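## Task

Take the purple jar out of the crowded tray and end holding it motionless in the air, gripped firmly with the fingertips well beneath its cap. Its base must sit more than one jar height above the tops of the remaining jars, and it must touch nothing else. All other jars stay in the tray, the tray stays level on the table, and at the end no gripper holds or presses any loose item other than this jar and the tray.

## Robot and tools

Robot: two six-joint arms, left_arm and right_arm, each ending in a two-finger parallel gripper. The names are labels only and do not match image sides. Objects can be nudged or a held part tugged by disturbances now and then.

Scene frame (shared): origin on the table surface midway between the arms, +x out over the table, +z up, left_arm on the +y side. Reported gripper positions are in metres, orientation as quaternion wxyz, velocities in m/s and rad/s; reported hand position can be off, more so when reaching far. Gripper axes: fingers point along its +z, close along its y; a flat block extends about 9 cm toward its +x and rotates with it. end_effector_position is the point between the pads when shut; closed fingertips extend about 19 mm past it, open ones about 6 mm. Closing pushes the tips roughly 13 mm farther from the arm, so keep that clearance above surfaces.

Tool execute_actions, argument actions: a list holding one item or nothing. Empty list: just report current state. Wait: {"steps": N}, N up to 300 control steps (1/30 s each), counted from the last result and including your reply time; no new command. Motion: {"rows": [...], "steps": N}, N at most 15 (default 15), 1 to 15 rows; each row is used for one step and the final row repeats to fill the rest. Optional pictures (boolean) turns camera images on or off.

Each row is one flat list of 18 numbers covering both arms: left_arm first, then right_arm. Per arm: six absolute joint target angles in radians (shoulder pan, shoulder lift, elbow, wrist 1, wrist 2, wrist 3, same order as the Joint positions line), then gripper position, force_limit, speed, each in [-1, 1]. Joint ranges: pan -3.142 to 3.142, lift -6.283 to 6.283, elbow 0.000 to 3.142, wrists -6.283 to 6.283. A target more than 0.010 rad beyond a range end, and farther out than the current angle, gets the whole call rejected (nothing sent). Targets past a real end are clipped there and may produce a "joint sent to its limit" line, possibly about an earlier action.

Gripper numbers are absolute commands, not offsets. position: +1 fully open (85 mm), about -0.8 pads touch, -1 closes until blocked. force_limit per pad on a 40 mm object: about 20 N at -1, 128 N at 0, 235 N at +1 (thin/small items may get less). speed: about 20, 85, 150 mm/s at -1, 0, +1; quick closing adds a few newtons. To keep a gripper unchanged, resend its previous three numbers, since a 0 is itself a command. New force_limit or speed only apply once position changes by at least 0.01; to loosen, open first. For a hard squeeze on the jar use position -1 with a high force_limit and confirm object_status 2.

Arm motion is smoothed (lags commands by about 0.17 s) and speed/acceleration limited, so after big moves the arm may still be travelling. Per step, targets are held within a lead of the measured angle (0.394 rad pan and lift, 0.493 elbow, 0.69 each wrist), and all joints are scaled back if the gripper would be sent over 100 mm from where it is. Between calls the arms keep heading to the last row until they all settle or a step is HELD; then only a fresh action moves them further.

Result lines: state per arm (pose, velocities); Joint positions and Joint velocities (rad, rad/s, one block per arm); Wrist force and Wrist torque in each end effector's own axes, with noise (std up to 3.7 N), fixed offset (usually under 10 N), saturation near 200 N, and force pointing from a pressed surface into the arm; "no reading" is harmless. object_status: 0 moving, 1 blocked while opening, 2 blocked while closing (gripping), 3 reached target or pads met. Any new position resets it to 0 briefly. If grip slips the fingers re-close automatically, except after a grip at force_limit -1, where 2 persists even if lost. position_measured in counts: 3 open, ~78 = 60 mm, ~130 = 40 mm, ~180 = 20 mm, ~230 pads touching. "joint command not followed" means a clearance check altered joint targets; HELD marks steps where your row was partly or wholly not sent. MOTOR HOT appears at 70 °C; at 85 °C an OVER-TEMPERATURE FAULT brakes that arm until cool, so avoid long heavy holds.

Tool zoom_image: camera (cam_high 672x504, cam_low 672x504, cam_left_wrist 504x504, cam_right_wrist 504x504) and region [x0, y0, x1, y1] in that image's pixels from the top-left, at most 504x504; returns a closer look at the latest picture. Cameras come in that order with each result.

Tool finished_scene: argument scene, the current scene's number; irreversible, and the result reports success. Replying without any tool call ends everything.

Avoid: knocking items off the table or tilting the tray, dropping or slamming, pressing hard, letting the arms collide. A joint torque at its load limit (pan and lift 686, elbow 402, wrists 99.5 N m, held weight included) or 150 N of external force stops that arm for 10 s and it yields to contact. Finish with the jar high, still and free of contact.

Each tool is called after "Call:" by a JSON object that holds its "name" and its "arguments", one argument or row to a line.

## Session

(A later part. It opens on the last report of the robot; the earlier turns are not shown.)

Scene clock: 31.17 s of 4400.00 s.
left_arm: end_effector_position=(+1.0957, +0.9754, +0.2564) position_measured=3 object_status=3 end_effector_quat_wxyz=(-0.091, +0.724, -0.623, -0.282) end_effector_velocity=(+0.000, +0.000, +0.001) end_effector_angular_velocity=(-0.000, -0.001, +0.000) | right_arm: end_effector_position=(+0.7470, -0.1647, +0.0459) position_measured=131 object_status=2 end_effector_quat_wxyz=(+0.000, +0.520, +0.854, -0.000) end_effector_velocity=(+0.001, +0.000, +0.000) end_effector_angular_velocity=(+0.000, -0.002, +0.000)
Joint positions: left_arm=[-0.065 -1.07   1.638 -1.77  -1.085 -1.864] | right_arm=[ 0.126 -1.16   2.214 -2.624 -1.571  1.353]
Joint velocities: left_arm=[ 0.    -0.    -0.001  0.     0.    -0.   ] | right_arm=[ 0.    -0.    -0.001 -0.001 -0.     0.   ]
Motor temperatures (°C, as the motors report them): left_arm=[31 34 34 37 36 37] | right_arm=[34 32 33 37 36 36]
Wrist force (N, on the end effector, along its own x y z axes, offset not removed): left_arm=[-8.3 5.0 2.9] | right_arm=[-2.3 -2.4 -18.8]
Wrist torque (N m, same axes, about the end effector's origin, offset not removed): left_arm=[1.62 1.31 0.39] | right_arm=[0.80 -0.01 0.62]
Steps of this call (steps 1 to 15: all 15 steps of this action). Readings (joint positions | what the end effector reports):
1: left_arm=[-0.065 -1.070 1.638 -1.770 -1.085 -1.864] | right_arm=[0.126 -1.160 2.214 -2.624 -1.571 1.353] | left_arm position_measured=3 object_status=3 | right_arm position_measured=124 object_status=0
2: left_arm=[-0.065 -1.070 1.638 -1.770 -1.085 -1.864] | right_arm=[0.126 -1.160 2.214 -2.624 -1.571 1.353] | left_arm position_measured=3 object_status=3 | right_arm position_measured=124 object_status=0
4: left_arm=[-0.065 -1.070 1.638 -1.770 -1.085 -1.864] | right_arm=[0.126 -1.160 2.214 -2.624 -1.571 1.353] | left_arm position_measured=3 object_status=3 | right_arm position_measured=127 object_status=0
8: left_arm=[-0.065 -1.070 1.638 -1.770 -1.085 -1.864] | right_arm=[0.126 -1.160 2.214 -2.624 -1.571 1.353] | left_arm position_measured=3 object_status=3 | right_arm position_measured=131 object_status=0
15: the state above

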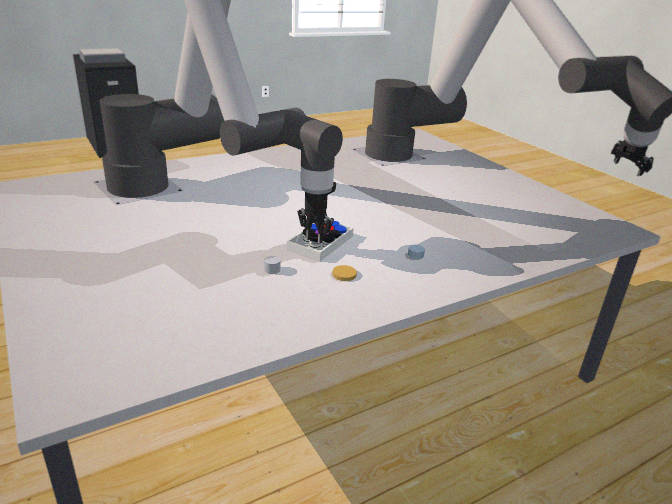

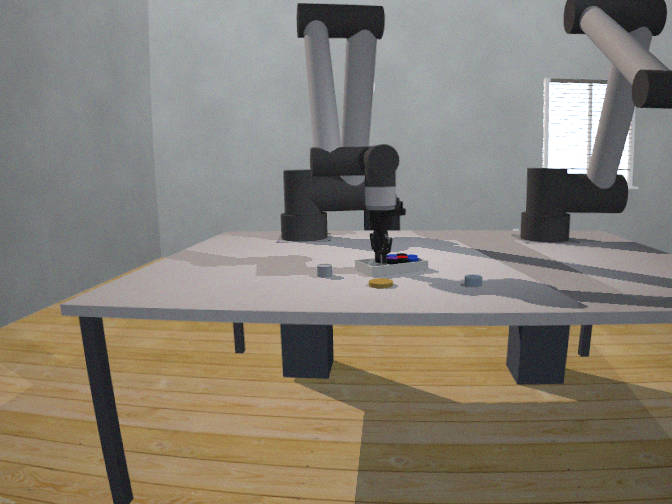

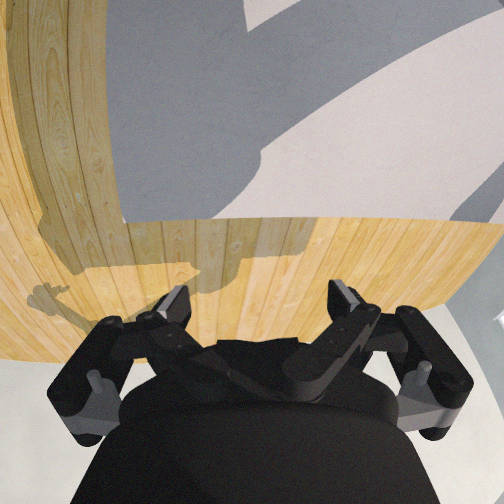

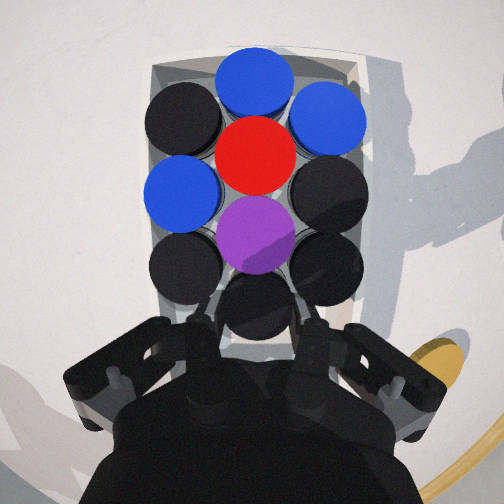

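Call:
{"name": "execute_actions", "arguments": {
  "actions": [
    {"rows":[[-0.065,-1.07,1.638,-1.77,-1.085,-1.864,1,0,0,0.1264,-1.1667,2.2123,-2.6164,-1.571,1.353,-1,-0.6,-0.7]],"steps":7}
  ],
  "pictures": false
}}

Call:
{"name": "execute_actions", "arguments": {
  "actions": [
    {"rows":[[-0.065,-1.07,1.638,-1.77,-1.085,-1.864,1,0,0,0.0758,-1.1667,2.2123,-2.6164,-1.571,1.302,-1,-0.6,-0.7]],"steps":14}
  ],
  "pictures": false
}}

Call:
{"name": "execute_actions", "arguments": {
  "actions": [
    {"rows":[[-0.065,-1.07,1.638,-1.77,-1.085,-1.864,1,0,0,0.0758,-1.1617,2.2136,-2.6227,-1.571,1.302,-1,-0.6,-0.7]],"steps":10}
  ],
  "pictures": false
}}

Call:
{"name": "execute_actions", "arguments": {
  "actions": [
    {"rows":[[-0.065,-1.07,1.638,-1.77,-1.085,-1.864,1,0,0,0.0758,-1.1617,2.2136,-2.6227,-1.571,1.302,0.2,-0.6,0]],"steps":6}
  ],
  "pictures": false
}}

Call:
{"name": "execute_actions", "arguments": {
  "actions": [
    {"rows":[[-0.065,-1.07,1.638,-1.77,-1.085,-1.864,1,0,0,0.0758,-1.2,2.203,-2.5738,-1.571,1.302,0.2,-0.6,0]],"steps":10}
  ],
  "pictures": false
}}

Call:
{"name": "execute_actions", "arguments": {
  "actions": [
    {"rows":[[-0.065,-1.07,1.638,-1.77,-1.085,-1.864,1,0,0,0.1667,-1.1644,2.1481,-2.5545,-1.571,0.9565,0.2,-0.6,0]]}
  ],
  "pictures": false
}}

Call:
{"name": "execute_actions", "arguments": {
  "actions": [
    {"steps":10}
  ]
}}

Call:
{"name": "zoom_image", "arguments": {
  "camera": "cam_low",
  "region": [345, 220, 435, 290]
}}

Scene clock: 45.47 s of 4400.00 s.
left_arm: end_effector_position=(+1.0957, +0.9754, +0.2564) position_measured=3 object_status=3 end_effector_quat_wxyz=(-0.091, +0.724, -0.623, -0.282) end_effector_velocity=(-0.001, +0.000, -0.001) end_effector_angular_velocity=(+0.000, +0.002, +0.000) | right_arm: end_effector_position=(+0.7466, -0.1648, +0.0492) position_measured=131 object_status=2 end_effector_quat_wxyz=(-0.000, +0.520, +0.854, -0.000) end_effector_velocity=(-0.000, +0.000, +0.011) end_effector_angular_velocity=(+0.000, -0.000, +0.001)
Joint positions: left_arm=[-0.065 -1.07   1.638 -1.77  -1.085 -1.864] | right_arm=[ 0.126 -1.165  2.213 -2.618 -1.571  1.353]
Joint velocities: left_arm=[ 0.     0.001  0.001 -0.     0.     0.   ] | right_arm=[ 0.    -0.014 -0.003  0.016  0.    -0.001]
Motor temperatures (°C, as the motors report them): left_arm=[31 34 34 37 36 37] | right_arm=[34 32 33 37 36 36]
Wrist force (N, on the end effector, along its own x y z axes, offset not removed): left_arm=[-10.6 5.7 1.6] | right_arm=[3.5 1.4 1.2]
Wrist torque (N m, same axes, about the end effector's origin, offset not removed): left_arm=[1.89 1.60 0.32] | right_arm=[0.44 -0.35 0.62]
Steps of this call (steps 1 to 15: the robot went on to your last target; steps 16 to 90: nothing new was sent; then 11.07 s passed at rest; steps 91 to 97: all 7 steps of this action). Readings (joint positions | what the end effector reports):
91: left_arm=[-0.065 -1.070 1.638 -1.770 -1.085 -1.864] | right_arm=[0.126 -1.160 2.214 -2.624 -1.571 1.353] | left_arm position_measured=3 object_status=3 | right_arm position_measured=131 object_status=2
92: left_arm=[-0.065 -1.070 1.638 -1.770 -1.085 -1.864] | right_arm=[0.126 -1.161 2.214 -2.624 -1.571 1.353] | left_arm position_measured=3 object_status=3 | right_arm position_measured=131 object_status=2
94: left_arm=[-0.065 -1.070 1.638 -1.770 -1.085 -1.864] | right_arm=[0.126 -1.163 2.214 -2.621 -1.571 1.353] | left_arm position_measured=3 object_status=3 | right_arm position_measured=131 object_status=2
97: the state above

Scene clock: 45.93 s of 4400.00 s.
left_arm: end_effector_position=(+1.0957, +0.9754, +0.2564) position_measured=3 object_status=3 end_effector_quat_wxyz=(-0.091, +0.724, -0.623, -0.282) end_effector_velocity=(+0.001, +0.000, +0.001) end_effector_angular_velocity=(-0.000, -0.001, -0.000) | right_arm: end_effector_position=(+0.7661, -0.2030, +0.0508) position_measured=131 object_status=2 end_effector_quat_wxyz=(+0.000, +0.519, +0.854, -0.000) end_effector_velocity=(+0.007, -0.016, +0.001) end_effector_angular_velocity=(-0.003, -0.001, -0.000)
Joint positions: left_arm=[-0.065 -1.07   1.638 -1.77  -1.085 -1.864] | right_arm=[ 0.078 -1.167  2.212 -2.616 -1.571  1.304]
Joint velocities: left_arm=[ 0.    -0.    -0.001  0.    -0.     0.001] | right_arm=[-0.018 -0.001  0.    -0.    -0.003 -0.018]
Motor temperatures (°C, as the motors report them): left_arm=[31 34 34 37 36 37] | right_arm=[34 32 33 37 36 36]
Wrist force (N, on the end effector, along its own x y z axes, offset not removed): left_arm=[-6.6 -0.6 0.8] | right_arm=[0.9 3.8 -0.4]
Wrist torque (N m, same axes, about the end effector's origin, offset not removed): left_arm=[0.55 0.96 0.36] | right_arm=[0.76 0.30 0.60]
Steps of this call (steps 1 to 14: all 14 steps of this action). Readings (joint positions | what the end effector reports):
1: left_arm=[-0.065 -1.070 1.638 -1.770 -1.085 -1.864] | right_arm=[0.126 -1.165 2.213 -2.618 -1.571 1.353] | left_arm position_measured=3 object_status=3 | right_arm position_measured=131 object_status=2
2: left_arm=[-0.065 -1.070 1.638 -1.770 -1.085 -1.864] | right_arm=[0.124 -1.165 2.213 -2.618 -1.571 1.351] | left_arm position_measured=3 object_status=3 | right_arm position_measured=131 object_status=2
4: left_arm=[-0.065 -1.070 1.638 -1.770 -1.085 -1.864] | right_arm=[0.108 -1.166 2.213 -2.617 -1.571 1.334] | left_arm position_measured=3 object_status=3 | right_arm position_measured=131 object_status=2
8: left_arm=[-0.065 -1.070 1.638 -1.770 -1.085 -1.864] | right_arm=[0.087 -1.166 2.212 -2.617 -1.571 1.313] | left_arm position_measured=3 object_status=3 | right_arm position_measured=131 object_status=2
14: the state above

Scene clock: 46.27 s of 4400.00 s.
left_arm: end_effector_position=(+1.0957, +0.9754, +0.2564) position_measured=3 object_status=3 end_effector_quat_wxyz=(-0.091, +0.724, -0.623, -0.282) end_effector_velocity=(-0.000, +0.000, +0.000) end_effector_angular_velocity=(+0.000, +0.000, -0.000) | right_arm: end_effector_position=(+0.7670, -0.2047, +0.0476) position_measured=131 object_status=2 end_effector_quat_wxyz=(+0.000, +0.519, +0.854, -0.000) end_effector_velocity=(-0.000, -0.000, -0.004) end_effector_angular_velocity=(+0.002, +0.000, -0.002)
Joint positions: left_arm=[-0.065 -1.07   1.638 -1.77  -1.085 -1.864] | right_arm=[ 0.076 -1.162  2.213 -2.622 -1.571  1.302]
Joint velocities: left_arm=[ 0.    -0.     0.    -0.     0.     0.001] | right_arm=[-0.001  0.005  0.002 -0.007  0.002  0.001]
Motor temperatures (°C, as the motors report them): left_arm=[31 34 34 37 36 37] | right_arm=[34 32 33 37 36 36]
Wrist force (N, on the end effector, along its own x y z axes, offset not removed): left_arm=[-8.3 7.4 4.6] | right_arm=[1.8 4.3 0.7]
Wrist torque (N m, same axes, about the end effector's origin, offset not removed): left_arm=[2.19 1.35 0.34] | right_arm=[0.84 0.12 0.55]
Steps of this call (steps 1 to 10: all 10 steps of this action). Readings (joint positions | what the end effector reports):
1: left_arm=[-0.065 -1.070 1.638 -1.770 -1.085 -1.864] | right_arm=[0.078 -1.167 2.212 -2.616 -1.571 1.304] | left_arm position_measured=3 object_status=3 | right_arm position_measured=131 object_status=2
2: left_arm=[-0.065 -1.070 1.638 -1.770 -1.085 -1.864] | right_arm=[0.077 -1.166 2.212 -2.617 -1.571 1.303] | left_arm position_measured=3 object_status=3 | right_arm position_measured=131 object_status=2
4: left_arm=[-0.065 -1.070 1.638 -1.770 -1.085 -1.864] | right_arm=[0.077 -1.165 2.213 -2.619 -1.571 1.303] | left_arm position_measured=3 object_status=3 | right_arm position_measured=131 object_status=2
8: left_arm=[-0.065 -1.070 1.638 -1.770 -1.085 -1.864] | right_arm=[0.076 -1.163 2.213 -2.621 -1.571 1.302] | left_arm position_measured=3 object_status=3 | right_arm position_measured=131 object_status=2
10: the state above

Scene clock: 46.47 s of 4400.00 s.
left_arm: end_effector_position=(+1.0957, +0.9754, +0.2564) position_measured=3 object_status=3 end_effector_quat_wxyz=(-0.091, +0.724, -0.623, -0.282) end_effector_velocity=(-0.000, +0.000, -0.000) end_effector_angular_velocity=(+0.000, +0.000, -0.000) | right_arm: end_effector_position=(+0.7670, -0.2048, +0.0471) position_measured=112 object_status=0 end_effector_quat_wxyz=(+0.000, +0.519, +0.854, -0.000) end_effector_velocity=(+0.001, +0.001, -0.000) end_effector_angular_velocity=(+0.004, -0.000, +0.001)
Joint positions: left_arm=[-0.065 -1.07   1.638 -1.77  -1.085 -1.864] | right_arm=[ 0.076 -1.162  2.214 -2.623 -1.571  1.302]
Joint velocities: left_arm=[-0.    -0.     0.001 -0.     0.    -0.   ] | right_arm=[-0.     0.001 -0.001 -0.001  0.004 -0.001]
Motor temperatures (°C, as the motors report them): left_arm=[31 34 34 37 36 37] | right_arm=[34 32 33 37 36 36]
Wrist force (N, on the end effector, along its own x y z axes, offset not removed): left_arm=[-8.8 5.7 2.6] | right_arm=[-1.3 1.1 1.6]
Wrist torque (N m, same axes, about the end effector's origin, offset not removed): left_arm=[1.91 1.35 0.44] | right_arm=[0.29 0.66 0.64]
Steps of this call (steps 1 to 6: all 6 steps of this action). Readings (joint positions | what the end effector reports):
1: left_arm=[-0.065 -1.070 1.638 -1.770 -1.085 -1.864] | right_arm=[0.076 -1.162 2.213 -2.622 -1.571 1.302] | left_arm position_measured=3 object_status=3 | right_arm position_measured=131 object_status=0
2: left_arm=[-0.065 -1.070 1.638 -1.770 -1.085 -1.864] | right_arm=[0.076 -1.162 2.213 -2.622 -1.571 1.302] | left_arm position_measured=3 object_status=3 | right_arm position_measured=131 object_status=0
4: left_arm=[-0.065 -1.070 1.638 -1.770 -1.085 -1.864] | right_arm=[0.076 -1.162 2.213 -2.622 -1.571 1.302] | left_arm position_measured=3 object_status=3 | right_arm position_measured=124 object_status=0
6: the state above

Scene clock: 46.80 s of 4400.00 s.
left_arm: end_effector_position=(+1.0957, +0.9754, +0.2564) position_measured=3 object_status=3 end_effector_quat_wxyz=(-0.091, +0.724, -0.623, -0.282) end_effector_velocity=(+0.001, -0.000, +0.001) end_effector_angular_velocity=(-0.000, -0.002, +0.000) | right_arm: end_effector_position=(+0.7670, -0.2049, +0.0739) position_measured=104 object_status=0 end_effector_quat_wxyz=(+0.000, +0.519, +0.854, -0.000) end_effector_velocity=(+0.000, -0.000, +0.032) end_effector_angular_velocity=(-0.000, -0.001, -0.000)
Joint positions: left_arm=[-0.065 -1.07   1.638 -1.77  -1.085 -1.864] | right_arm=[ 0.076 -1.195  2.204 -2.58  -1.571  1.302]
Joint velocities: left_arm=[-0.    -0.001 -0.001  0.    -0.    -0.   ] | right_arm=[ 0.    -0.039 -0.012  0.05  -0.     0.   ]
Motor temperatures (°C, as the motors report them): left_arm=[31 34 34 37 36 37] | right_arm=[34 32 33 37 36 36]
Wrist force (N, on the end effector, along its own x y z axes, offset not removed): left_arm=[-8.7 4.6 3.8] | right_arm=[-0.5 1.2 -1.7]
Wrist torque (N m, same axes, about the end effector's origin, offset not removed): left_arm=[1.64 1.28 0.47] | right_arm=[0.27 0.54 0.66]
Steps of this call (steps 1 to 10: all 10 steps of this action). Readings (joint positions | what the end effector reports):
1: left_arm=[-0.065 -1.070 1.638 -1.770 -1.085 -1.864] | right_arm=[0.076 -1.162 2.214 -2.623 -1.571 1.302] | left_arm position_measured=3 object_status=3 | right_arm position_measured=108 object_status=0
2: left_arm=[-0.065 -1.070 1.638 -1.770 -1.085 -1.864] | right_arm=[0.076 -1.164 2.213 -2.620 -1.571 1.302] | left_arm position_measured=3 object_status=3 | right_arm position_measured=106 object_status=0
4: left_arm=[-0.065 -1.070 1.638 -1.770 -1.085 -1.864] | right_arm=[0.076 -1.176 2.210 -2.605 -1.571 1.302] | left_arm position_measured=3 object_status=3 | right_arm position_measured=104 object_status=0
8: left_arm=[-0.065 -1.070 1.638 -1.770 -1.085 -1.864] | right_arm=[0.076 -1.192 2.205 -2.585 -1.571 1.302] | left_arm position_measured=3 object_status=3 | right_arm position_measured=104 object_status=0
10: the state above

Scene clock: 47.30 s of 4400.00 s.
left_arm: end_effector_position=(+1.0957, +0.9754, +0.2564) position_measured=3 object_status=3 end_effector_quat_wxyz=(-0.091, +0.724, -0.623, -0.282) end_effector_velocity=(-0.001, -0.000, -0.001) end_effector_angular_velocity=(+0.000, +0.001, +0.000) | right_arm: end_effector_position=(+0.7681, -0.1248, +0.0740) position_measured=104 object_status=3 end_effector_quat_wxyz=(+0.000, +0.333, +0.943, -0.000) end_effector_velocity=(-0.001, +0.025, +0.000) end_effector_angular_velocity=(-0.000, -0.000, +0.170)
Joint positions: left_arm=[-0.065 -1.07   1.638 -1.77  -1.085 -1.864] | right_arm=[ 0.163 -1.166  2.15  -2.555 -1.571  0.975]
Joint velocities: left_arm=[-0.     0.     0.001 -0.    -0.    -0.001] | right_arm=[ 0.027  0.009 -0.016  0.007 -0.    -0.143]
Motor temperatures (°C, as the motors report them): left_arm=[31 34 34 37 36 37] | right_arm=[34 32 33 37 36 36]
Wrist force (N, on the end effector, along its own x y z axes, offset not removed): left_arm=[-11.2 5.3 2.5] | right_arm=[1.7 3.2 2.0]
Wrist torque (N m, same axes, about the end effector's origin, offset not removed): left_arm=[1.76 1.85 0.39] | right_arm=[0.64 0.24 0.47]
Steps of this call (steps 1 to 15: all 15 steps of this action). Readings (joint positions | what the end effector reports):
1: left_arm=[-0.065 -1.070 1.638 -1.770 -1.085 -1.864] | right_arm=[0.076 -1.196 2.204 -2.579 -1.571 1.302] | left_arm position_measured=3 object_status=3 | right_arm position_measured=104 object_status=3
2: left_arm=[-0.065 -1.070 1.638 -1.770 -1.085 -1.864] | right_arm=[0.078 -1.195 2.202 -2.576 -1.571 1.300] | left_arm position_measured=3 object_status=3 | right_arm position_measured=104 object_status=3
4: left_arm=[-0.065 -1.070 1.638 -1.770 -1.085 -1.864] | right_arm=[0.105 -1.185 2.183 -2.568 -1.571 1.254] | left_arm position_measured=3 object_status=3 | right_arm position_measured=104 object_status=3
8: left_arm=[-0.065 -1.070 1.638 -1.770 -1.085 -1.864] | right_arm=[0.145 -1.172 2.160 -2.559 -1.571 1.073] | left_arm position_measured=3 object_status=3 | right_arm position_measured=104 object_status=3
15: the state above

Scene clock: 47.63 s of 4400.00 s.
left_arm: end_effector_position=(+1.0957, +0.9754, +0.2564) position_measured=3 object_status=3 end_effector_quat_wxyz=(-0.091, +0.724, -0.623, -0.282) end_effector_velocity=(+0.002, -0.001, +0.001) end_effector_angular_velocity=(+0.000, -0.001, -0.001) | right_arm: end_effector_position=(+0.7679, -0.1219, +0.0739) position_measured=104 object_status=3 end_effector_quat_wxyz=(+0.000, +0.323, +0.946, -0.000) end_effector_velocity=(-0.000, +0.002, -0.000) end_effector_angular_velocity=(-0.000, +0.000, +0.013)
Joint positions: left_arm=[-0.065 -1.07   1.638 -1.77  -1.085 -1.864] | right_arm=[ 0.166 -1.165  2.148 -2.555 -1.571  0.958]
Joint velocities: left_arm=[-0.001  0.001 -0.002  0.     0.    -0.   ] | right_arm=[ 0.002  0.001 -0.001  0.001 -0.    -0.011]
Motor temperatures (°C, as the motors report them): left_arm=[31 34 34 37 36 37] | right_arm=[34 32 33 37 36 36]
Wrist force (N, on the end effector, along its own x y z axes, offset not removed): left_arm=[-6.4 5.6 3.4] | right_arm=[1.0 1.7 -0.6]
Wrist torque (N m, same axes, about the end effector's origin, offset not removed): left_arm=[1.76 0.91 0.31] | right_arm=[0.35 0.34 0.68]
Steps of this call (steps 1 to 10: the robot went on to your last target). Readings (joint positions | what the end effector reports):
1: left_arm=[-0.065 -1.070 1.638 -1.770 -1.085 -1.864] | right_arm=[0.164 -1.165 2.150 -2.555 -1.571 0.971] | left_arm position_measured=3 object_status=3 | right_arm position_measured=104 object_status=3
2: left_arm=[-0.065 -1.070 1.638 -1.770 -1.085 -1.864] | right_arm=[0.165 -1.165 2.149 -2.555 -1.571 0.967] | left_arm position_measured=3 object_status=3 | right_arm position_measured=104 object_status=3
4: left_arm=[-0.065 -1.070 1.638 -1.770 -1.085 -1.864] | right_arm=[0.165 -1.165 2.149 -2.555 -1.571 0.963] | left_arm position_measured=3 object_status=3 | right_arm position_measured=104 object_status=3
8: left_arm=[-0.065 -1.070 1.638 -1.770 -1.085 -1.864] | right_arm=[0.166 -1.165 2.148 -2.555 -1.571 0.959] | left_arm position_measured=3 object_status=3 | right_arm position_measured=104 object_status=3
10: the state above

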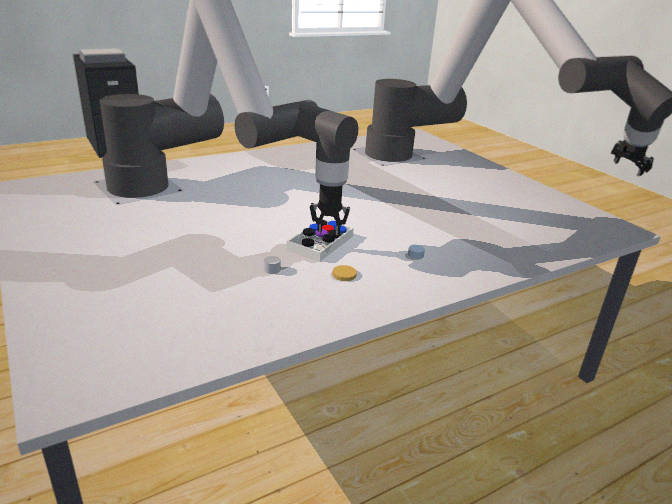

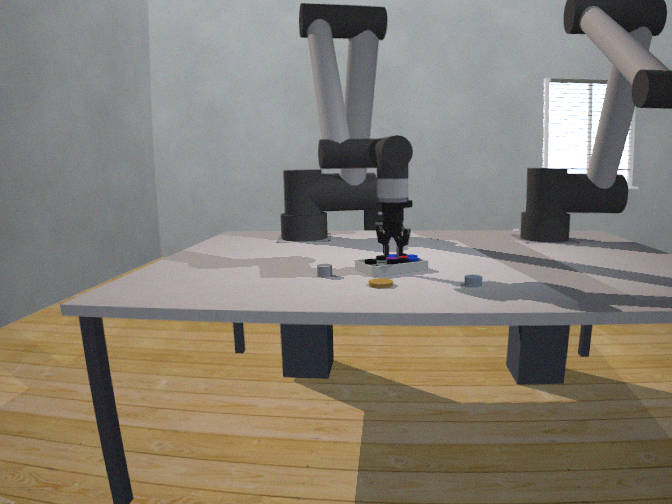

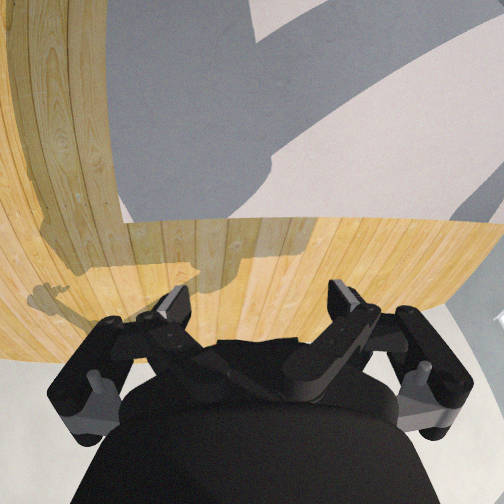

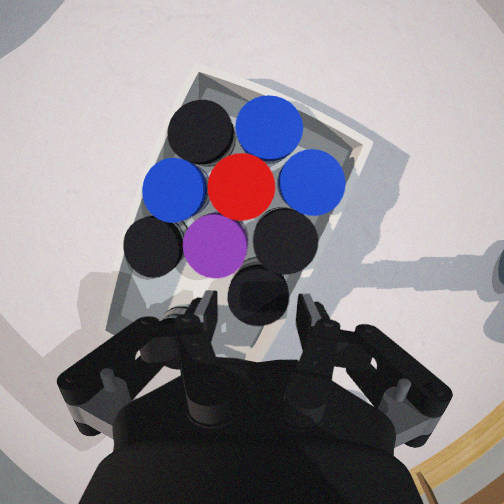

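Region (345, 220, 435, 290) of cam_low's 672x504 image, scaled by 5.600, with more detail than that image has.

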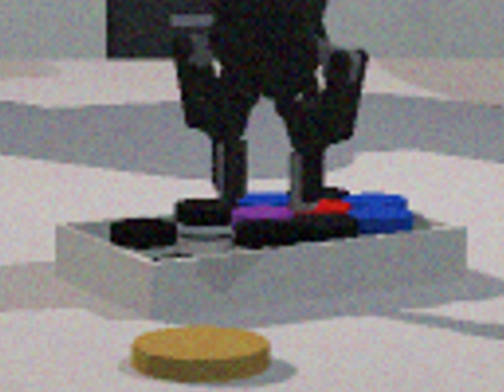

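Call:
{"name": "execute_actions", "arguments": {
  "actions": [
    {"rows":[[-0.065,-1.07,1.638,-1.77,-1.085,-1.864,1,0,0,0.1699,-1.1446,2.1538,-2.58,-1.571,0.9565,0.2,-0.6,0]],"steps":13}
  ],
  "pictures": false
}}

Call:
{"name": "execute_actions", "arguments": {
  "actions": [
    {"rows":[[-0.065,-1.07,1.638,-1.77,-1.085,-1.864,1,0,0,0.1699,-1.1446,2.1538,-2.58,-1.571,0.9565,-1,-0.6,-0.6]]}
  ]
}}

Call:
{"name": "zoom_image", "arguments": {
  "camera": "cam_low",
  "region": [345, 220, 435, 290]
}}

Scene clock: 53.73 s of 4400.00 s.
left_arm: end_effector_position=(+1.0957, +0.9754, +0.2564) position_measured=3 object_status=3 end_effector_quat_wxyz=(-0.091, +0.724, -0.623, -0.282) end_effector_velocity=(-0.001, -0.000, -0.001) end_effector_angular_velocity=(-0.000, +0.001, +0.000) | right_arm: end_effector_position=(+0.7665, -0.1192, +0.0579) position_measured=104 object_status=3 end_effector_quat_wxyz=(+0.000, +0.321, +0.947, -0.000) end_effector_velocity=(-0.001, +0.002, -0.008) end_effector_angular_velocity=(+0.001, +0.001, +0.002)
Joint positions: left_arm=[-0.065 -1.07   1.638 -1.77  -1.085 -1.864] | right_arm=[ 0.17  -1.146  2.153 -2.579 -1.571  0.957]
Joint velocities: left_arm=[-0.    -0.     0.002 -0.    -0.    -0.   ] | right_arm=[ 0.001  0.009  0.003 -0.011  0.002 -0.   ]
Motor temperatures (°C, as the motors report them): left_arm=[31 34 34 37 36 37] | right_arm=[34 32 33 37 36 36]
Wrist force (N, on the end effector, along its own x y z axes, offset not removed): left_arm=[-12.4 0.4 4.9] | right_arm=[-0.6 5.0 -0.2]
Wrist torque (N m, same axes, about the end effector's origin, offset not removed): left_arm=[0.79 2.02 0.29] | right_arm=[1.12 0.55 0.56]
Steps of this call (steps 1 to 30: the robot went on to your last target; steps 31 to 90: nothing new was sent; then 2.67 s passed at rest; steps 91 to 103: all 13 steps of this action). Readings (joint positions | what the end effector reports):
91: left_arm=[-0.065 -1.070 1.638 -1.770 -1.085 -1.864] | right_arm=[0.167 -1.164 2.148 -2.554 -1.571 0.956] | left_arm position_measured=3 object_status=3 | right_arm position_measured=104 object_status=3
92: left_arm=[-0.065 -1.070 1.638 -1.770 -1.085 -1.864] | right_arm=[0.167 -1.163 2.148 -2.556 -1.571 0.957] | left_arm position_measured=3 object_status=3 | right_arm position_measured=104 object_status=3
94: left_arm=[-0.065 -1.070 1.638 -1.770 -1.085 -1.864] | right_arm=[0.168 -1.157 2.150 -2.564 -1.571 0.956] | left_arm position_measured=3 object_status=3 | right_arm position_measured=104 object_status=3
98: left_arm=[-0.065 -1.070 1.638 -1.770 -1.085 -1.864] | right_arm=[0.169 -1.149 2.152 -2.574 -1.571 0.957] | left_arm position_measured=3 object_status=3 | right_arm position_measured=104 object_status=3
103: the state above

Scene clock: 54.23 s of 4400.00 s.
left_arm: end_effector_position=(+1.0957, +0.9754, +0.2564) position_measured=3 object_status=3 end_effector_quat_wxyz=(-0.091, +0.724, -0.623, -0.282) end_effector_velocity=(+0.001, -0.001, +0.000) end_effector_angular_velocity=(+0.000, -0.000, -0.002) | right_arm: end_effector_position=(+0.7665, -0.1191, +0.0571) position_measured=134 object_status=0 end_effector_quat_wxyz=(+0.000, +0.321, +0.947, -0.000) end_effector_velocity=(-0.001, +0.000, -0.001) end_effector_angular_velocity=(+0.001, +0.002, -0.000)
Joint positions: left_arm=[-0.065 -1.07   1.638 -1.77  -1.085 -1.864] | right_arm=[ 0.17  -1.145  2.154 -2.58  -1.571  0.957]
Joint velocities: left_arm=[-0.001  0.    -0.001  0.     0.001  0.   ] | right_arm=[-0.    -0.     0.001  0.     0.002  0.   ]
Motor temperatures (°C, as the motors report them): left_arm=[31 34 34 37 36 37] | right_arm=[34 32 33 37 36 36]
Wrist force (N, on the end effector, along its own x y z axes, offset not removed): left_arm=[-8.4 4.6 5.7] | right_arm=[6.5 -4.5 -30.9]
Wrist torque (N m, same axes, about the end effector's origin, offset not removed): left_arm=[1.56 1.30 0.25] | right_arm=[1.31 -0.09 0.59]
Steps of this call (steps 1 to 15: all 15 steps of this action). Readings (joint positions | what the end effector reports):
1: left_arm=[-0.065 -1.070 1.638 -1.770 -1.085 -1.864] | right_arm=[0.170 -1.145 2.153 -2.579 -1.571 0.956] | left_arm position_measured=3 object_status=3 | right_arm position_measured=104 object_status=0
2: left_arm=[-0.065 -1.070 1.638 -1.770 -1.085 -1.864] | right_arm=[0.170 -1.145 2.154 -2.579 -1.571 0.956] | left_arm position_measured=3 object_status=3 | right_arm position_measured=104 object_status=0
4: left_arm=[-0.065 -1.070 1.638 -1.770 -1.085 -1.864] | right_arm=[0.170 -1.145 2.154 -2.579 -1.571 0.956] | left_arm position_measured=3 object_status=3 | right_arm position_measured=108 object_status=0
8: left_arm=[-0.065 -1.070 1.638 -1.770 -1.085 -1.864] | right_arm=[0.170 -1.145 2.154 -2.580 -1.571 0.957] | left_arm position_measured=3 object_status=3 | right_arm position_measured=123 object_status=0
15: the state above

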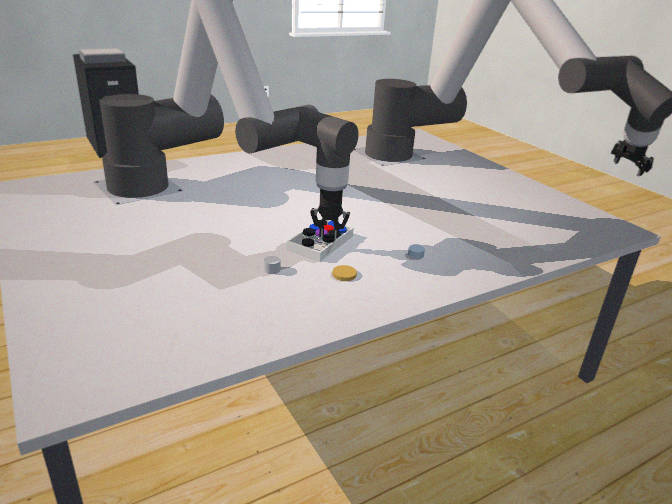

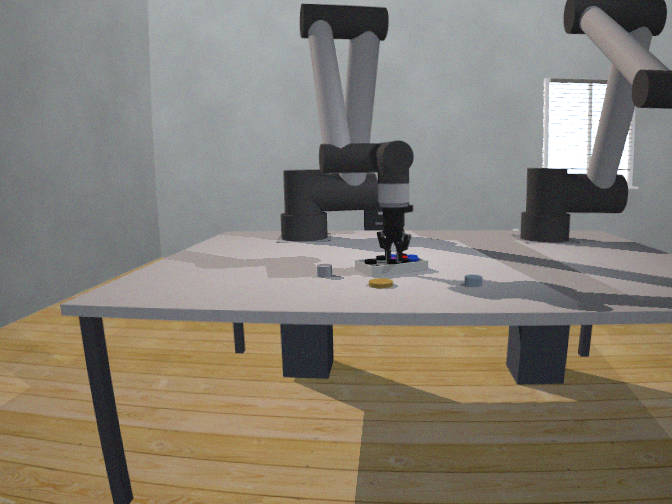

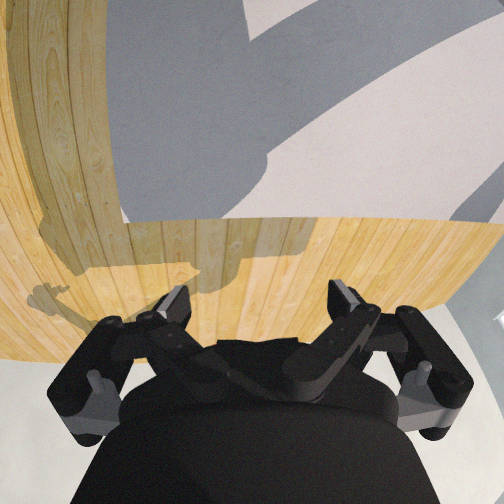

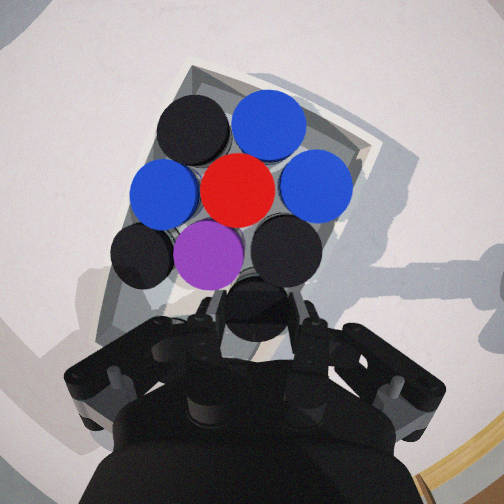

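Region (345, 220, 435, 290) of cam_low's 672x504 image, scaled by 5.600, with more detail than that image has.

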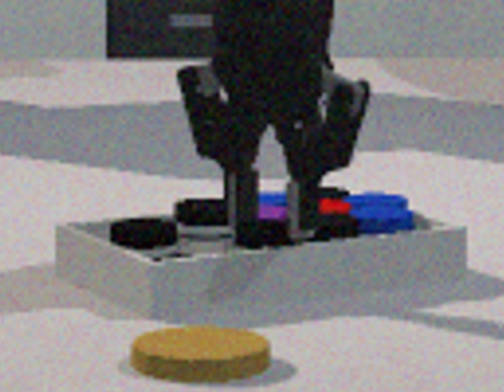

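Call:
{"name": "execute_actions", "arguments": {
  "actions": [
    {"rows":[[-0.065,-1.07,1.638,-1.77,-1.085,-1.864,1,0,0,0.1699,-1.1563,2.1505,-2.565,-1.571,0.9565,-1,-0.6,-0.6]],"steps":8}
  ],
  "pictures": false
}}

Call:
{"name": "execute_actions", "arguments": {
  "actions": [
    {"rows":[[-0.065,-1.07,1.638,-1.77,-1.085,-1.864,1,0,0,0.1229,-1.1578,2.1533,-2.5663,-1.571,1.769,-1,-0.6,-0.6]]}
  ],
  "pictures": false
}}

Call:
{"name": "execute_actions", "arguments": {
  "actions": [
    {"rows":[[-0.065,-1.07,1.638,-1.77,-1.085,-1.864,1,0,0,0.1229,-1.1473,2.1563,-2.5798,-1.571,1.769,-1,-0.6,-0.6]],"steps":13}
  ],
  "pictures": false
}}

Call:
{"name": "execute_actions", "arguments": {
  "actions": [
    {"rows":[[-0.065,-1.07,1.638,-1.77,-1.085,-1.864,1,0,0,0.1229,-1.1473,2.1563,-2.5798,-1.571,1.769,0.2,-0.6,0]],"steps":6}
  ],
  "pictures": false
}}

Call:
{"name": "execute_actions", "arguments": {
  "actions": [
    {"rows":[[-0.065,-1.07,1.638,-1.77,-1.085,-1.864,1,0,0,0.1229,-1.1636,2.1516,-2.5588,-1.571,1.769,0.2,-0.6,0]],"steps":9}
  ],
  "pictures": false
}}

Call:
{"name": "execute_actions", "arguments": {
  "actions": [
    {"rows":[[-0.065,-1.07,1.638,-1.77,-1.085,-1.864,1,0,0,0.1518,-1.2197,2.2594,-2.6105,-1.571,1.814,0.2,-0.6,0]]}
  ],
  "pictures": false
}}

Call:
{"name": "execute_actions", "arguments": {
  "actions": [
    {"steps":10}
  ]
}}

Scene clock: 66.13 s of 4400.00 s.
left_arm: end_effector_position=(+1.0957, +0.9754, +0.2564) position_measured=3 object_status=3 end_effector_quat_wxyz=(-0.091, +0.724, -0.623, -0.282) end_effector_velocity=(+0.001, -0.001, +0.002) end_effector_angular_velocity=(-0.000, -0.002, -0.000) | right_arm: end_effector_position=(+0.7661, -0.1192, +0.0644) position_measured=135 object_status=2 end_effector_quat_wxyz=(-0.000, +0.321, +0.947, -0.000) end_effector_velocity=(+0.001, +0.000, +0.018) end_effector_angular_velocity=(-0.000, -0.001, +0.001)
Joint positions: left_arm=[-0.065 -1.07   1.638 -1.77  -1.085 -1.864] | right_arm=[ 0.17  -1.154  2.151 -2.568 -1.571  0.956]
Joint velocities: left_arm=[-0.    -0.001 -0.001 -0.    -0.     0.   ] | right_arm=[ 0.    -0.02  -0.007  0.026 -0.001 -0.001]
Motor temperatures (°C, as the motors report them): left_arm=[31 34 34 37 36 37] | right_arm=[34 32 33 37 36 36]
Wrist force (N, on the end effector, along its own x y z axes, offset not removed): left_arm=[-5.6 4.3 1.9] | right_arm=[0.0 4.7 0.8]
Wrist torque (N m, same axes, about the end effector's origin, offset not removed): left_arm=[1.51 0.82 0.51] | right_arm=[1.13 0.35 0.68]
Steps of this call (steps 1 to 15: the robot went on to your last target; steps 16 to 90: nothing new was sent; then 8.63 s passed at rest; steps 91 to 98: all 8 steps of this action). Readings (joint positions | what the end effector reports):
91: left_arm=[-0.065 -1.070 1.638 -1.770 -1.085 -1.864] | right_arm=[0.170 -1.145 2.154 -2.580 -1.571 0.957] | left_arm position_measured=3 object_status=3 | right_arm position_measured=134 object_status=2
92: left_arm=[-0.065 -1.070 1.638 -1.770 -1.085 -1.864] | right_arm=[0.170 -1.145 2.154 -2.579 -1.571 0.956] | left_arm position_measured=3 object_status=3 | right_arm position_measured=134 object_status=2
94: left_arm=[-0.065 -1.070 1.638 -1.770 -1.085 -1.864] | right_arm=[0.170 -1.149 2.153 -2.574 -1.571 0.956] | left_arm position_measured=3 object_status=3 | right_arm position_measured=135 object_status=2
98: the state above

Scene clock: 66.63 s of 4400.00 s.
left_arm: end_effector_position=(+1.0957, +0.9754, +0.2564) position_measured=3 object_status=3 end_effector_quat_wxyz=(-0.091, +0.724, -0.623, -0.282) end_effector_velocity=(+0.001, -0.002, -0.000) end_effector_angular_velocity=(+0.000, +0.000, -0.002) | right_arm: end_effector_position=(+0.7847, -0.1564, +0.0669) position_measured=135 object_status=2 end_effector_quat_wxyz=(+0.000, +0.654, +0.757, -0.000) end_effector_velocity=(+0.005, -0.011, +0.000) end_effector_angular_velocity=(-0.001, -0.001, -0.682)
Joint positions: left_arm=[-0.065 -1.07   1.638 -1.77  -1.085 -1.864] | right_arm=[ 0.125 -1.158  2.153 -2.566 -1.571  1.683]
Joint velocities: left_arm=[-0.001  0.001 -0.    -0.     0.     0.   ] | right_arm=[-0.013 -0.001  0.001 -0.001 -0.001  0.669]
Motor temperatures (°C, as the motors report them): left_arm=[31 34 34 37 36 37] | right_arm=[34 32 33 37 36 36]
Wrist force (N, on the end effector, along its own x y z axes, offset not removed): left_arm=[-11.6 8.8 5.5] | right_arm=[0.2 5.6 1.5]
Wrist torque (N m, same axes, about the end effector's origin, offset not removed): left_arm=[2.39 1.87 0.41] | right_arm=[1.16 0.45 0.55]
Steps of this call (steps 1 to 15: all 15 steps of this action). Readings (joint positions | what the end effector reports):
1: left_arm=[-0.065 -1.070 1.638 -1.770 -1.085 -1.864] | right_arm=[0.170 -1.154 2.151 -2.567 -1.571 0.957] | left_arm position_measured=3 object_status=3 | right_arm position_measured=135 object_status=2
2: left_arm=[-0.065 -1.070 1.638 -1.770 -1.085 -1.864] | right_arm=[0.168 -1.155 2.151 -2.567 -1.571 0.959] | left_arm position_measured=3 object_status=3 | right_arm position_measured=135 object_status=2
4: left_arm=[-0.065 -1.070 1.638 -1.770 -1.085 -1.864] | right_arm=[0.152 -1.156 2.152 -2.567 -1.571 1.004] | left_arm position_measured=3 object_status=3 | right_arm position_measured=135 object_status=2
8: left_arm=[-0.065 -1.070 1.638 -1.770 -1.085 -1.864] | right_arm=[0.133 -1.157 2.153 -2.566 -1.571 1.276] | left_arm position_measured=3 object_status=3 | right_arm position_measured=135 object_status=2
15: the state above

Scene clock: 67.07 s of 4400.00 s.
left_arm: end_effector_position=(+1.0957, +0.9754, +0.2564) position_measured=3 object_status=3 end_effector_quat_wxyz=(-0.091, +0.724, -0.623, -0.282) end_effector_velocity=(+0.000, -0.001, +0.000) end_effector_angular_velocity=(+0.000, -0.000, -0.001) | right_arm: end_effector_position=(+0.7853, -0.1578, +0.0585) position_measured=135 object_status=2 end_effector_quat_wxyz=(+0.000, +0.685, +0.728, -0.000) end_effector_velocity=(-0.000, -0.001, -0.004) end_effector_angular_velocity=(-0.000, +0.000, -0.022)
Joint positions: left_arm=[-0.065 -1.07   1.638 -1.77  -1.085 -1.864] | right_arm=[ 0.123 -1.148  2.156 -2.579 -1.571  1.766]
Joint velocities: left_arm=[-0.001 -0.001  0.     0.     0.    -0.   ] | right_arm=[-0.001  0.005  0.002 -0.006 -0.     0.021]
Motor temperatures (°C, as the motors report them): left_arm=[31 34 34 37 36 37] | right_arm=[34 32 33 37 36 36]
Wrist force (N, on the end effector, along its own x y z axes, offset not removed): left_arm=[-11.3 2.8 3.8] | right_arm=[2.7 2.8 1.7]
Wrist torque (N m, same axes, about the end effector's origin, offset not removed): left_arm=[1.27 1.93 0.23] | right_arm=[0.66 -0.05 0.52]
Steps of this call (steps 1 to 13: all 13 steps of this action). Readings (joint positions | what the end effector reports):
1: left_arm=[-0.065 -1.070 1.638 -1.770 -1.085 -1.864] | right_arm=[0.124 -1.158 2.153 -2.566 -1.571 1.703] | left_arm position_measured=3 object_status=3 | right_arm position_measured=135 object_status=2
2: left_arm=[-0.065 -1.070 1.638 -1.770 -1.085 -1.864] | right_arm=[0.124 -1.157 2.153 -2.567 -1.571 1.718] | left_arm position_measured=3 object_status=3 | right_arm position_measured=135 object_status=2
4: left_arm=[-0.065 -1.070 1.638 -1.770 -1.085 -1.864] | right_arm=[0.124 -1.154 2.154 -2.571 -1.571 1.739] | left_arm position_measured=3 object_status=3 | right_arm position_measured=135 object_status=2
8: left_arm=[-0.065 -1.070 1.638 -1.770 -1.085 -1.864] | right_arm=[0.123 -1.150 2.156 -2.577 -1.571 1.759] | left_arm position_measured=3 object_status=3 | right_arm position_measured=135 object_status=2
13: the state above

Scene clock: 67.27 s of 4400.00 s.
left_arm: end_effector_position=(+1.0957, +0.9754, +0.2564) position_measured=3 object_status=3 end_effector_quat_wxyz=(-0.091, +0.724, -0.623, -0.282) end_effector_velocity=(-0.001, -0.000, -0.001) end_effector_angular_velocity=(+0.000, +0.002, -0.000) | right_arm: end_effector_position=(+0.7853, -0.1578, +0.0581) position_measured=114 object_status=0 end_effector_quat_wxyz=(+0.000, +0.686, +0.728, -0.000) end_effector_velocity=(+0.000, -0.000, -0.001) end_effector_angular_velocity=(+0.000, +0.001, -0.005)
Joint positions: left_arm=[-0.065 -1.07   1.638 -1.77  -1.085 -1.864] | right_arm=[ 0.123 -1.147  2.156 -2.58  -1.571  1.768]
Joint velocities: left_arm=[-0.    -0.     0.002  0.    -0.    -0.   ] | right_arm=[-0.     0.001 -0.     0.     0.     0.005]
Motor temperatures (°C, as the motors report them): left_arm=[31 34 34 37 36 37] | right_arm=[34 32 33 37 36 36]
Wrist force (N, on the end effector, along its own x y z axes, offset not removed): left_arm=[-10.4 3.3 4.3] | right_arm=[-0.4 2.2 -0.7]
Wrist torque (N m, same axes, about the end effector's origin, offset not removed): left_arm=[1.46 1.54 0.31] | right_arm=[0.53 0.58 0.50]
Steps of this call (steps 1 to 6: all 6 steps of this action). Readings (joint positions | what the end effector reports):
1: left_arm=[-0.065 -1.070 1.638 -1.770 -1.085 -1.864] | right_arm=[0.123 -1.148 2.156 -2.579 -1.571 1.767] | left_arm position_measured=3 object_status=3 | right_arm position_measured=135 object_status=0
2: left_arm=[-0.065 -1.070 1.638 -1.770 -1.085 -1.864] | right_arm=[0.123 -1.148 2.156 -2.579 -1.571 1.767] | left_arm position_measured=3 object_status=3 | right_arm position_measured=135 object_status=0
4: left_arm=[-0.065 -1.070 1.638 -1.770 -1.085 -1.864] | right_arm=[0.123 -1.148 2.156 -2.580 -1.571 1.768] | left_arm position_measured=3 object_status=3 | right_arm position_measured=127 object_status=0
6: the state above

Scene clock: 67.57 s of 4400.00 s.
left_arm: end_effector_position=(+1.0957, +0.9754, +0.2564) position_measured=3 object_status=3 end_effector_quat_wxyz=(-0.091, +0.724, -0.623, -0.282) end_effector_velocity=(+0.000, -0.001, +0.001) end_effector_angular_velocity=(+0.000, -0.001, -0.001) | right_arm: end_effector_position=(+0.7852, -0.1578, +0.0695) position_measured=104 object_status=0 end_effector_quat_wxyz=(+0.000, +0.686, +0.727, -0.000) end_effector_velocity=(+0.000, +0.001, +0.018) end_effector_angular_velocity=(+0.001, -0.001, -0.000)
Joint positions: left_arm=[-0.065 -1.07   1.638 -1.77  -1.085 -1.864] | right_arm=[ 0.123 -1.161  2.152 -2.562 -1.571  1.769]
Joint velocities: left_arm=[-0.001 -0.001  0.    -0.     0.    -0.   ] | right_arm=[ 0.    -0.021 -0.006  0.026  0.001  0.   ]
Motor temperatures (°C, as the motors report them): left_arm=[31 34 34 37 36 37] | right_arm=[34 32 33 37 36 36]
Wrist force (N, on the end effector, along its own x y z axes, offset not removed): left_arm=[-7.9 1.8 6.0] | right_arm=[-1.4 2.1 3.2]
Wrist torque (N m, same axes, about the end effector's origin, offset not removed): left_arm=[0.91 1.14 0.26] | right_arm=[0.47 0.76 0.60]
Steps of this call (steps 1 to 9: all 9 steps of this action). Readings (joint positions | what the end effector reports):
1: left_arm=[-0.065 -1.070 1.638 -1.770 -1.085 -1.864] | right_arm=[0.123 -1.147 2.156 -2.580 -1.571 1.769] | left_arm position_measured=3 object_status=3 | right_arm position_measured=109 object_status=0
2: left_arm=[-0.065 -1.070 1.638 -1.770 -1.085 -1.864] | right_arm=[0.123 -1.148 2.156 -2.579 -1.571 1.769] | left_arm position_measured=3 object_status=3 | right_arm position_measured=107 object_status=0
4: left_arm=[-0.065 -1.070 1.638 -1.770 -1.085 -1.864] | right_arm=[0.123 -1.154 2.155 -2.572 -1.571 1.769] | left_arm position_measured=3 object_status=3 | right_arm position_measured=105 object_status=0
8: left_arm=[-0.065 -1.070 1.638 -1.770 -1.085 -1.864] | right_arm=[0.123 -1.160 2.153 -2.563 -1.571 1.769] | left_arm position_measured=3 object_status=3 | right_arm position_measured=104 object_status=0
9: the state above

Scene clock: 68.07 s of 4400.00 s.
left_arm: end_effector_position=(+1.0957, +0.9754, +0.2564) position_measured=3 object_status=3 end_effector_quat_wxyz=(-0.091, +0.724, -0.623, -0.282) end_effector_velocity=(-0.002, -0.001, -0.001) end_effector_angular_velocity=(+0.000, +0.002, -0.001) | right_arm: end_effector_position=(+0.7023, -0.1558, +0.0702) position_measured=104 object_status=3 end_effector_quat_wxyz=(+0.000, +0.692, +0.722, +0.000) end_effector_velocity=(-0.026, -0.000, -0.001) end_effector_angular_velocity=(+0.001, +0.001, -0.004)
Joint positions: left_arm=[-0.065 -1.07   1.638 -1.77  -1.085 -1.864] | right_arm=[ 0.151 -1.218  2.255 -2.609 -1.571  1.812]
Joint velocities: left_arm=[-0.001 -0.     0.002 -0.     0.    -0.   ] | right_arm=[ 0.008 -0.016  0.032 -0.016  0.002  0.012]
Motor temperatures (°C, as the motors report them): left_arm=[31 34 34 37 36 37] | right_arm=[34 32 33 37 36 36]
Wrist force (N, on the end effector, along its own x y z axes, offset not removed): left_arm=[-11.6 7.4 6.3] | right_arm=[0.1 -1.4 -0.5]
Wrist torque (N m, same axes, about the end effector's origin, offset not removed): left_arm=[2.12 2.05 0.29] | right_arm=[-0.06 0.54 0.57]
Steps of this call (steps 1 to 15: all 15 steps of this action). Readings (joint positions | what the end effector reports):
1: left_arm=[-0.065 -1.070 1.638 -1.770 -1.085 -1.864] | right_arm=[0.123 -1.161 2.152 -2.562 -1.571 1.769] | left_arm position_measured=3 object_status=3 | right_arm position_measured=104 object_status=0
2: left_arm=[-0.065 -1.070 1.638 -1.770 -1.085 -1.864] | right_arm=[0.124 -1.164 2.154 -2.563 -1.571 1.771] | left_arm position_measured=3 object_status=3 | right_arm position_measured=104 object_status=0
4: left_arm=[-0.065 -1.070 1.638 -1.770 -1.085 -1.864] | right_arm=[0.134 -1.183 2.184 -2.579 -1.571 1.786] | left_arm position_measured=3 object_status=3 | right_arm position_measured=104 object_status=3
8: left_arm=[-0.065 -1.070 1.638 -1.770 -1.085 -1.864] | right_arm=[0.146 -1.207 2.233 -2.599 -1.571 1.804] | left_arm position_measured=3 object_status=3 | right_arm position_measured=104 object_status=3
15: the state above

Scene clock: 68.40 s of 4400.00 s.
left_arm: end_effector_position=(+1.0957, +0.9754, +0.2564) position_measured=3 object_status=3 end_effector_quat_wxyz=(-0.091, +0.724, -0.623, -0.282) end_effector_velocity=(-0.000, -0.001, -0.000) end_effector_angular_velocity=(-0.000, +0.001, -0.001) | right_arm: end_effector_position=(+0.6992, -0.1559, +0.0699) position_measured=104 object_status=3 end_effector_quat_wxyz=(+0.000, +0.692, +0.722, -0.000) end_effector_velocity=(-0.003, -0.000, -0.001) end_effector_angular_velocity=(-0.000, +0.001, -0.000)
Joint positions: left_arm=[-0.065 -1.07   1.638 -1.77  -1.085 -1.864] | right_arm=[ 0.152 -1.22   2.259 -2.61  -1.571  1.814]
Joint velocities: left_arm=[-0.001 -0.     0.001 -0.    -0.     0.001] | right_arm=[ 0.001 -0.001  0.004 -0.001  0.     0.001]
Motor temperatures (°C, as the motors report them): left_arm=[31 34 34 37 36 37] | right_arm=[34 32 33 37 36 36]
Wrist force (N, on the end effector, along its own x y z axes, offset not removed): left_arm=[-6.7 5.5 3.7] | right_arm=[-1.3 0.6 0.5]
Wrist torque (N m, same axes, about the end effector's origin, offset not removed): left_arm=[1.93 0.85 0.34] | right_arm=[0.29 0.65 0.60]
Steps of this call (steps 1 to 10: the robot went on to your last target). Readings (joint positions | what the end effector reports):
1: left_arm=[-0.065 -1.070 1.638 -1.770 -1.085 -1.864] | right_arm=[0.151 -1.218 2.256 -2.609 -1.571 1.813] | left_arm position_measured=3 object_status=3 | right_arm position_measured=104 object_status=3
2: left_arm=[-0.065 -1.070 1.638 -1.770 -1.085 -1.864] | right_arm=[0.151 -1.219 2.257 -2.609 -1.571 1.813] | left_arm position_measured=3 object_status=3 | right_arm position_measured=104 object_status=3
4: left_arm=[-0.065 -1.070 1.638 -1.770 -1.085 -1.864] | right_arm=[0.151 -1.219 2.258 -2.610 -1.571 1.813] | left_arm position_measured=3 object_status=3 | right_arm position_measured=104 object_status=3
8: left_arm=[-0.065 -1.070 1.638 -1.770 -1.085 -1.864] | right_arm=[0.152 -1.219 2.259 -2.610 -1.571 1.814] | left_arm position_measured=3 object_status=3 | right_arm position_measured=104 object_status=3
10: the state above

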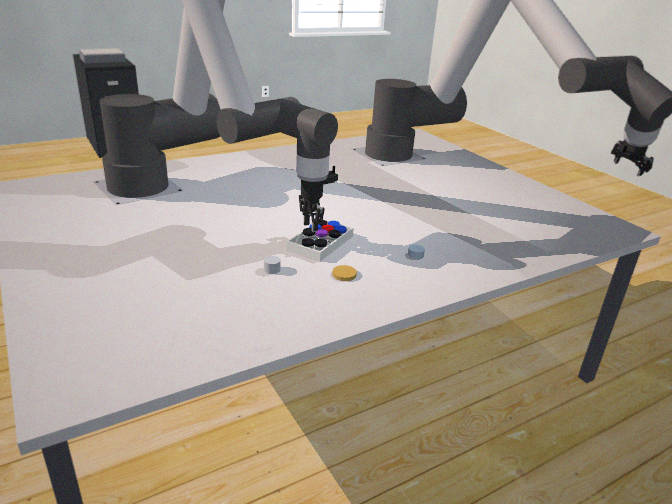

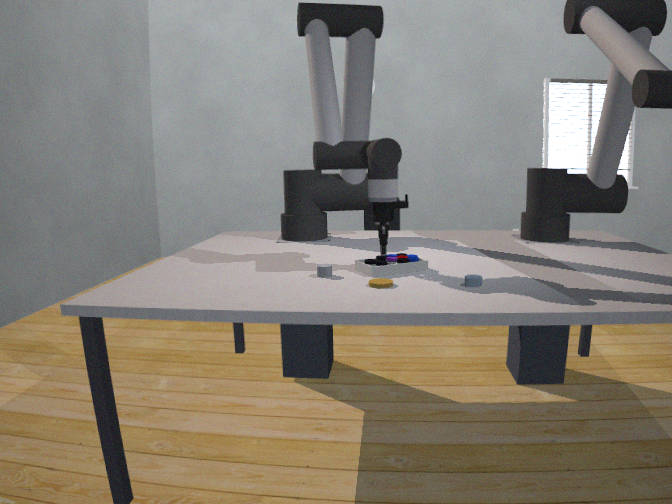

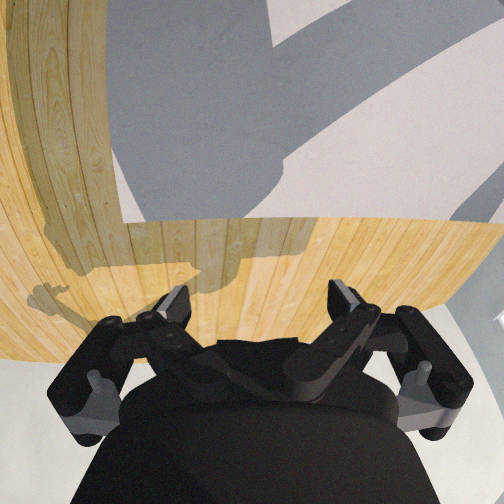

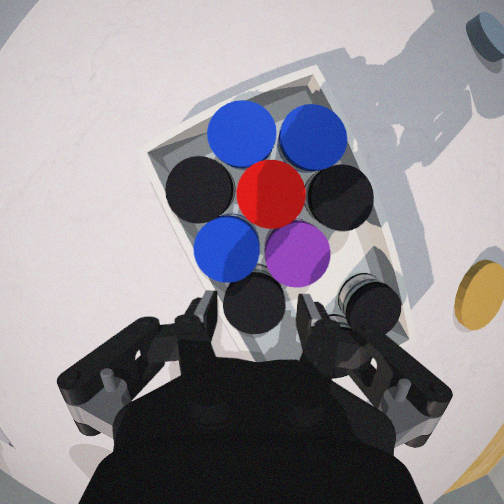

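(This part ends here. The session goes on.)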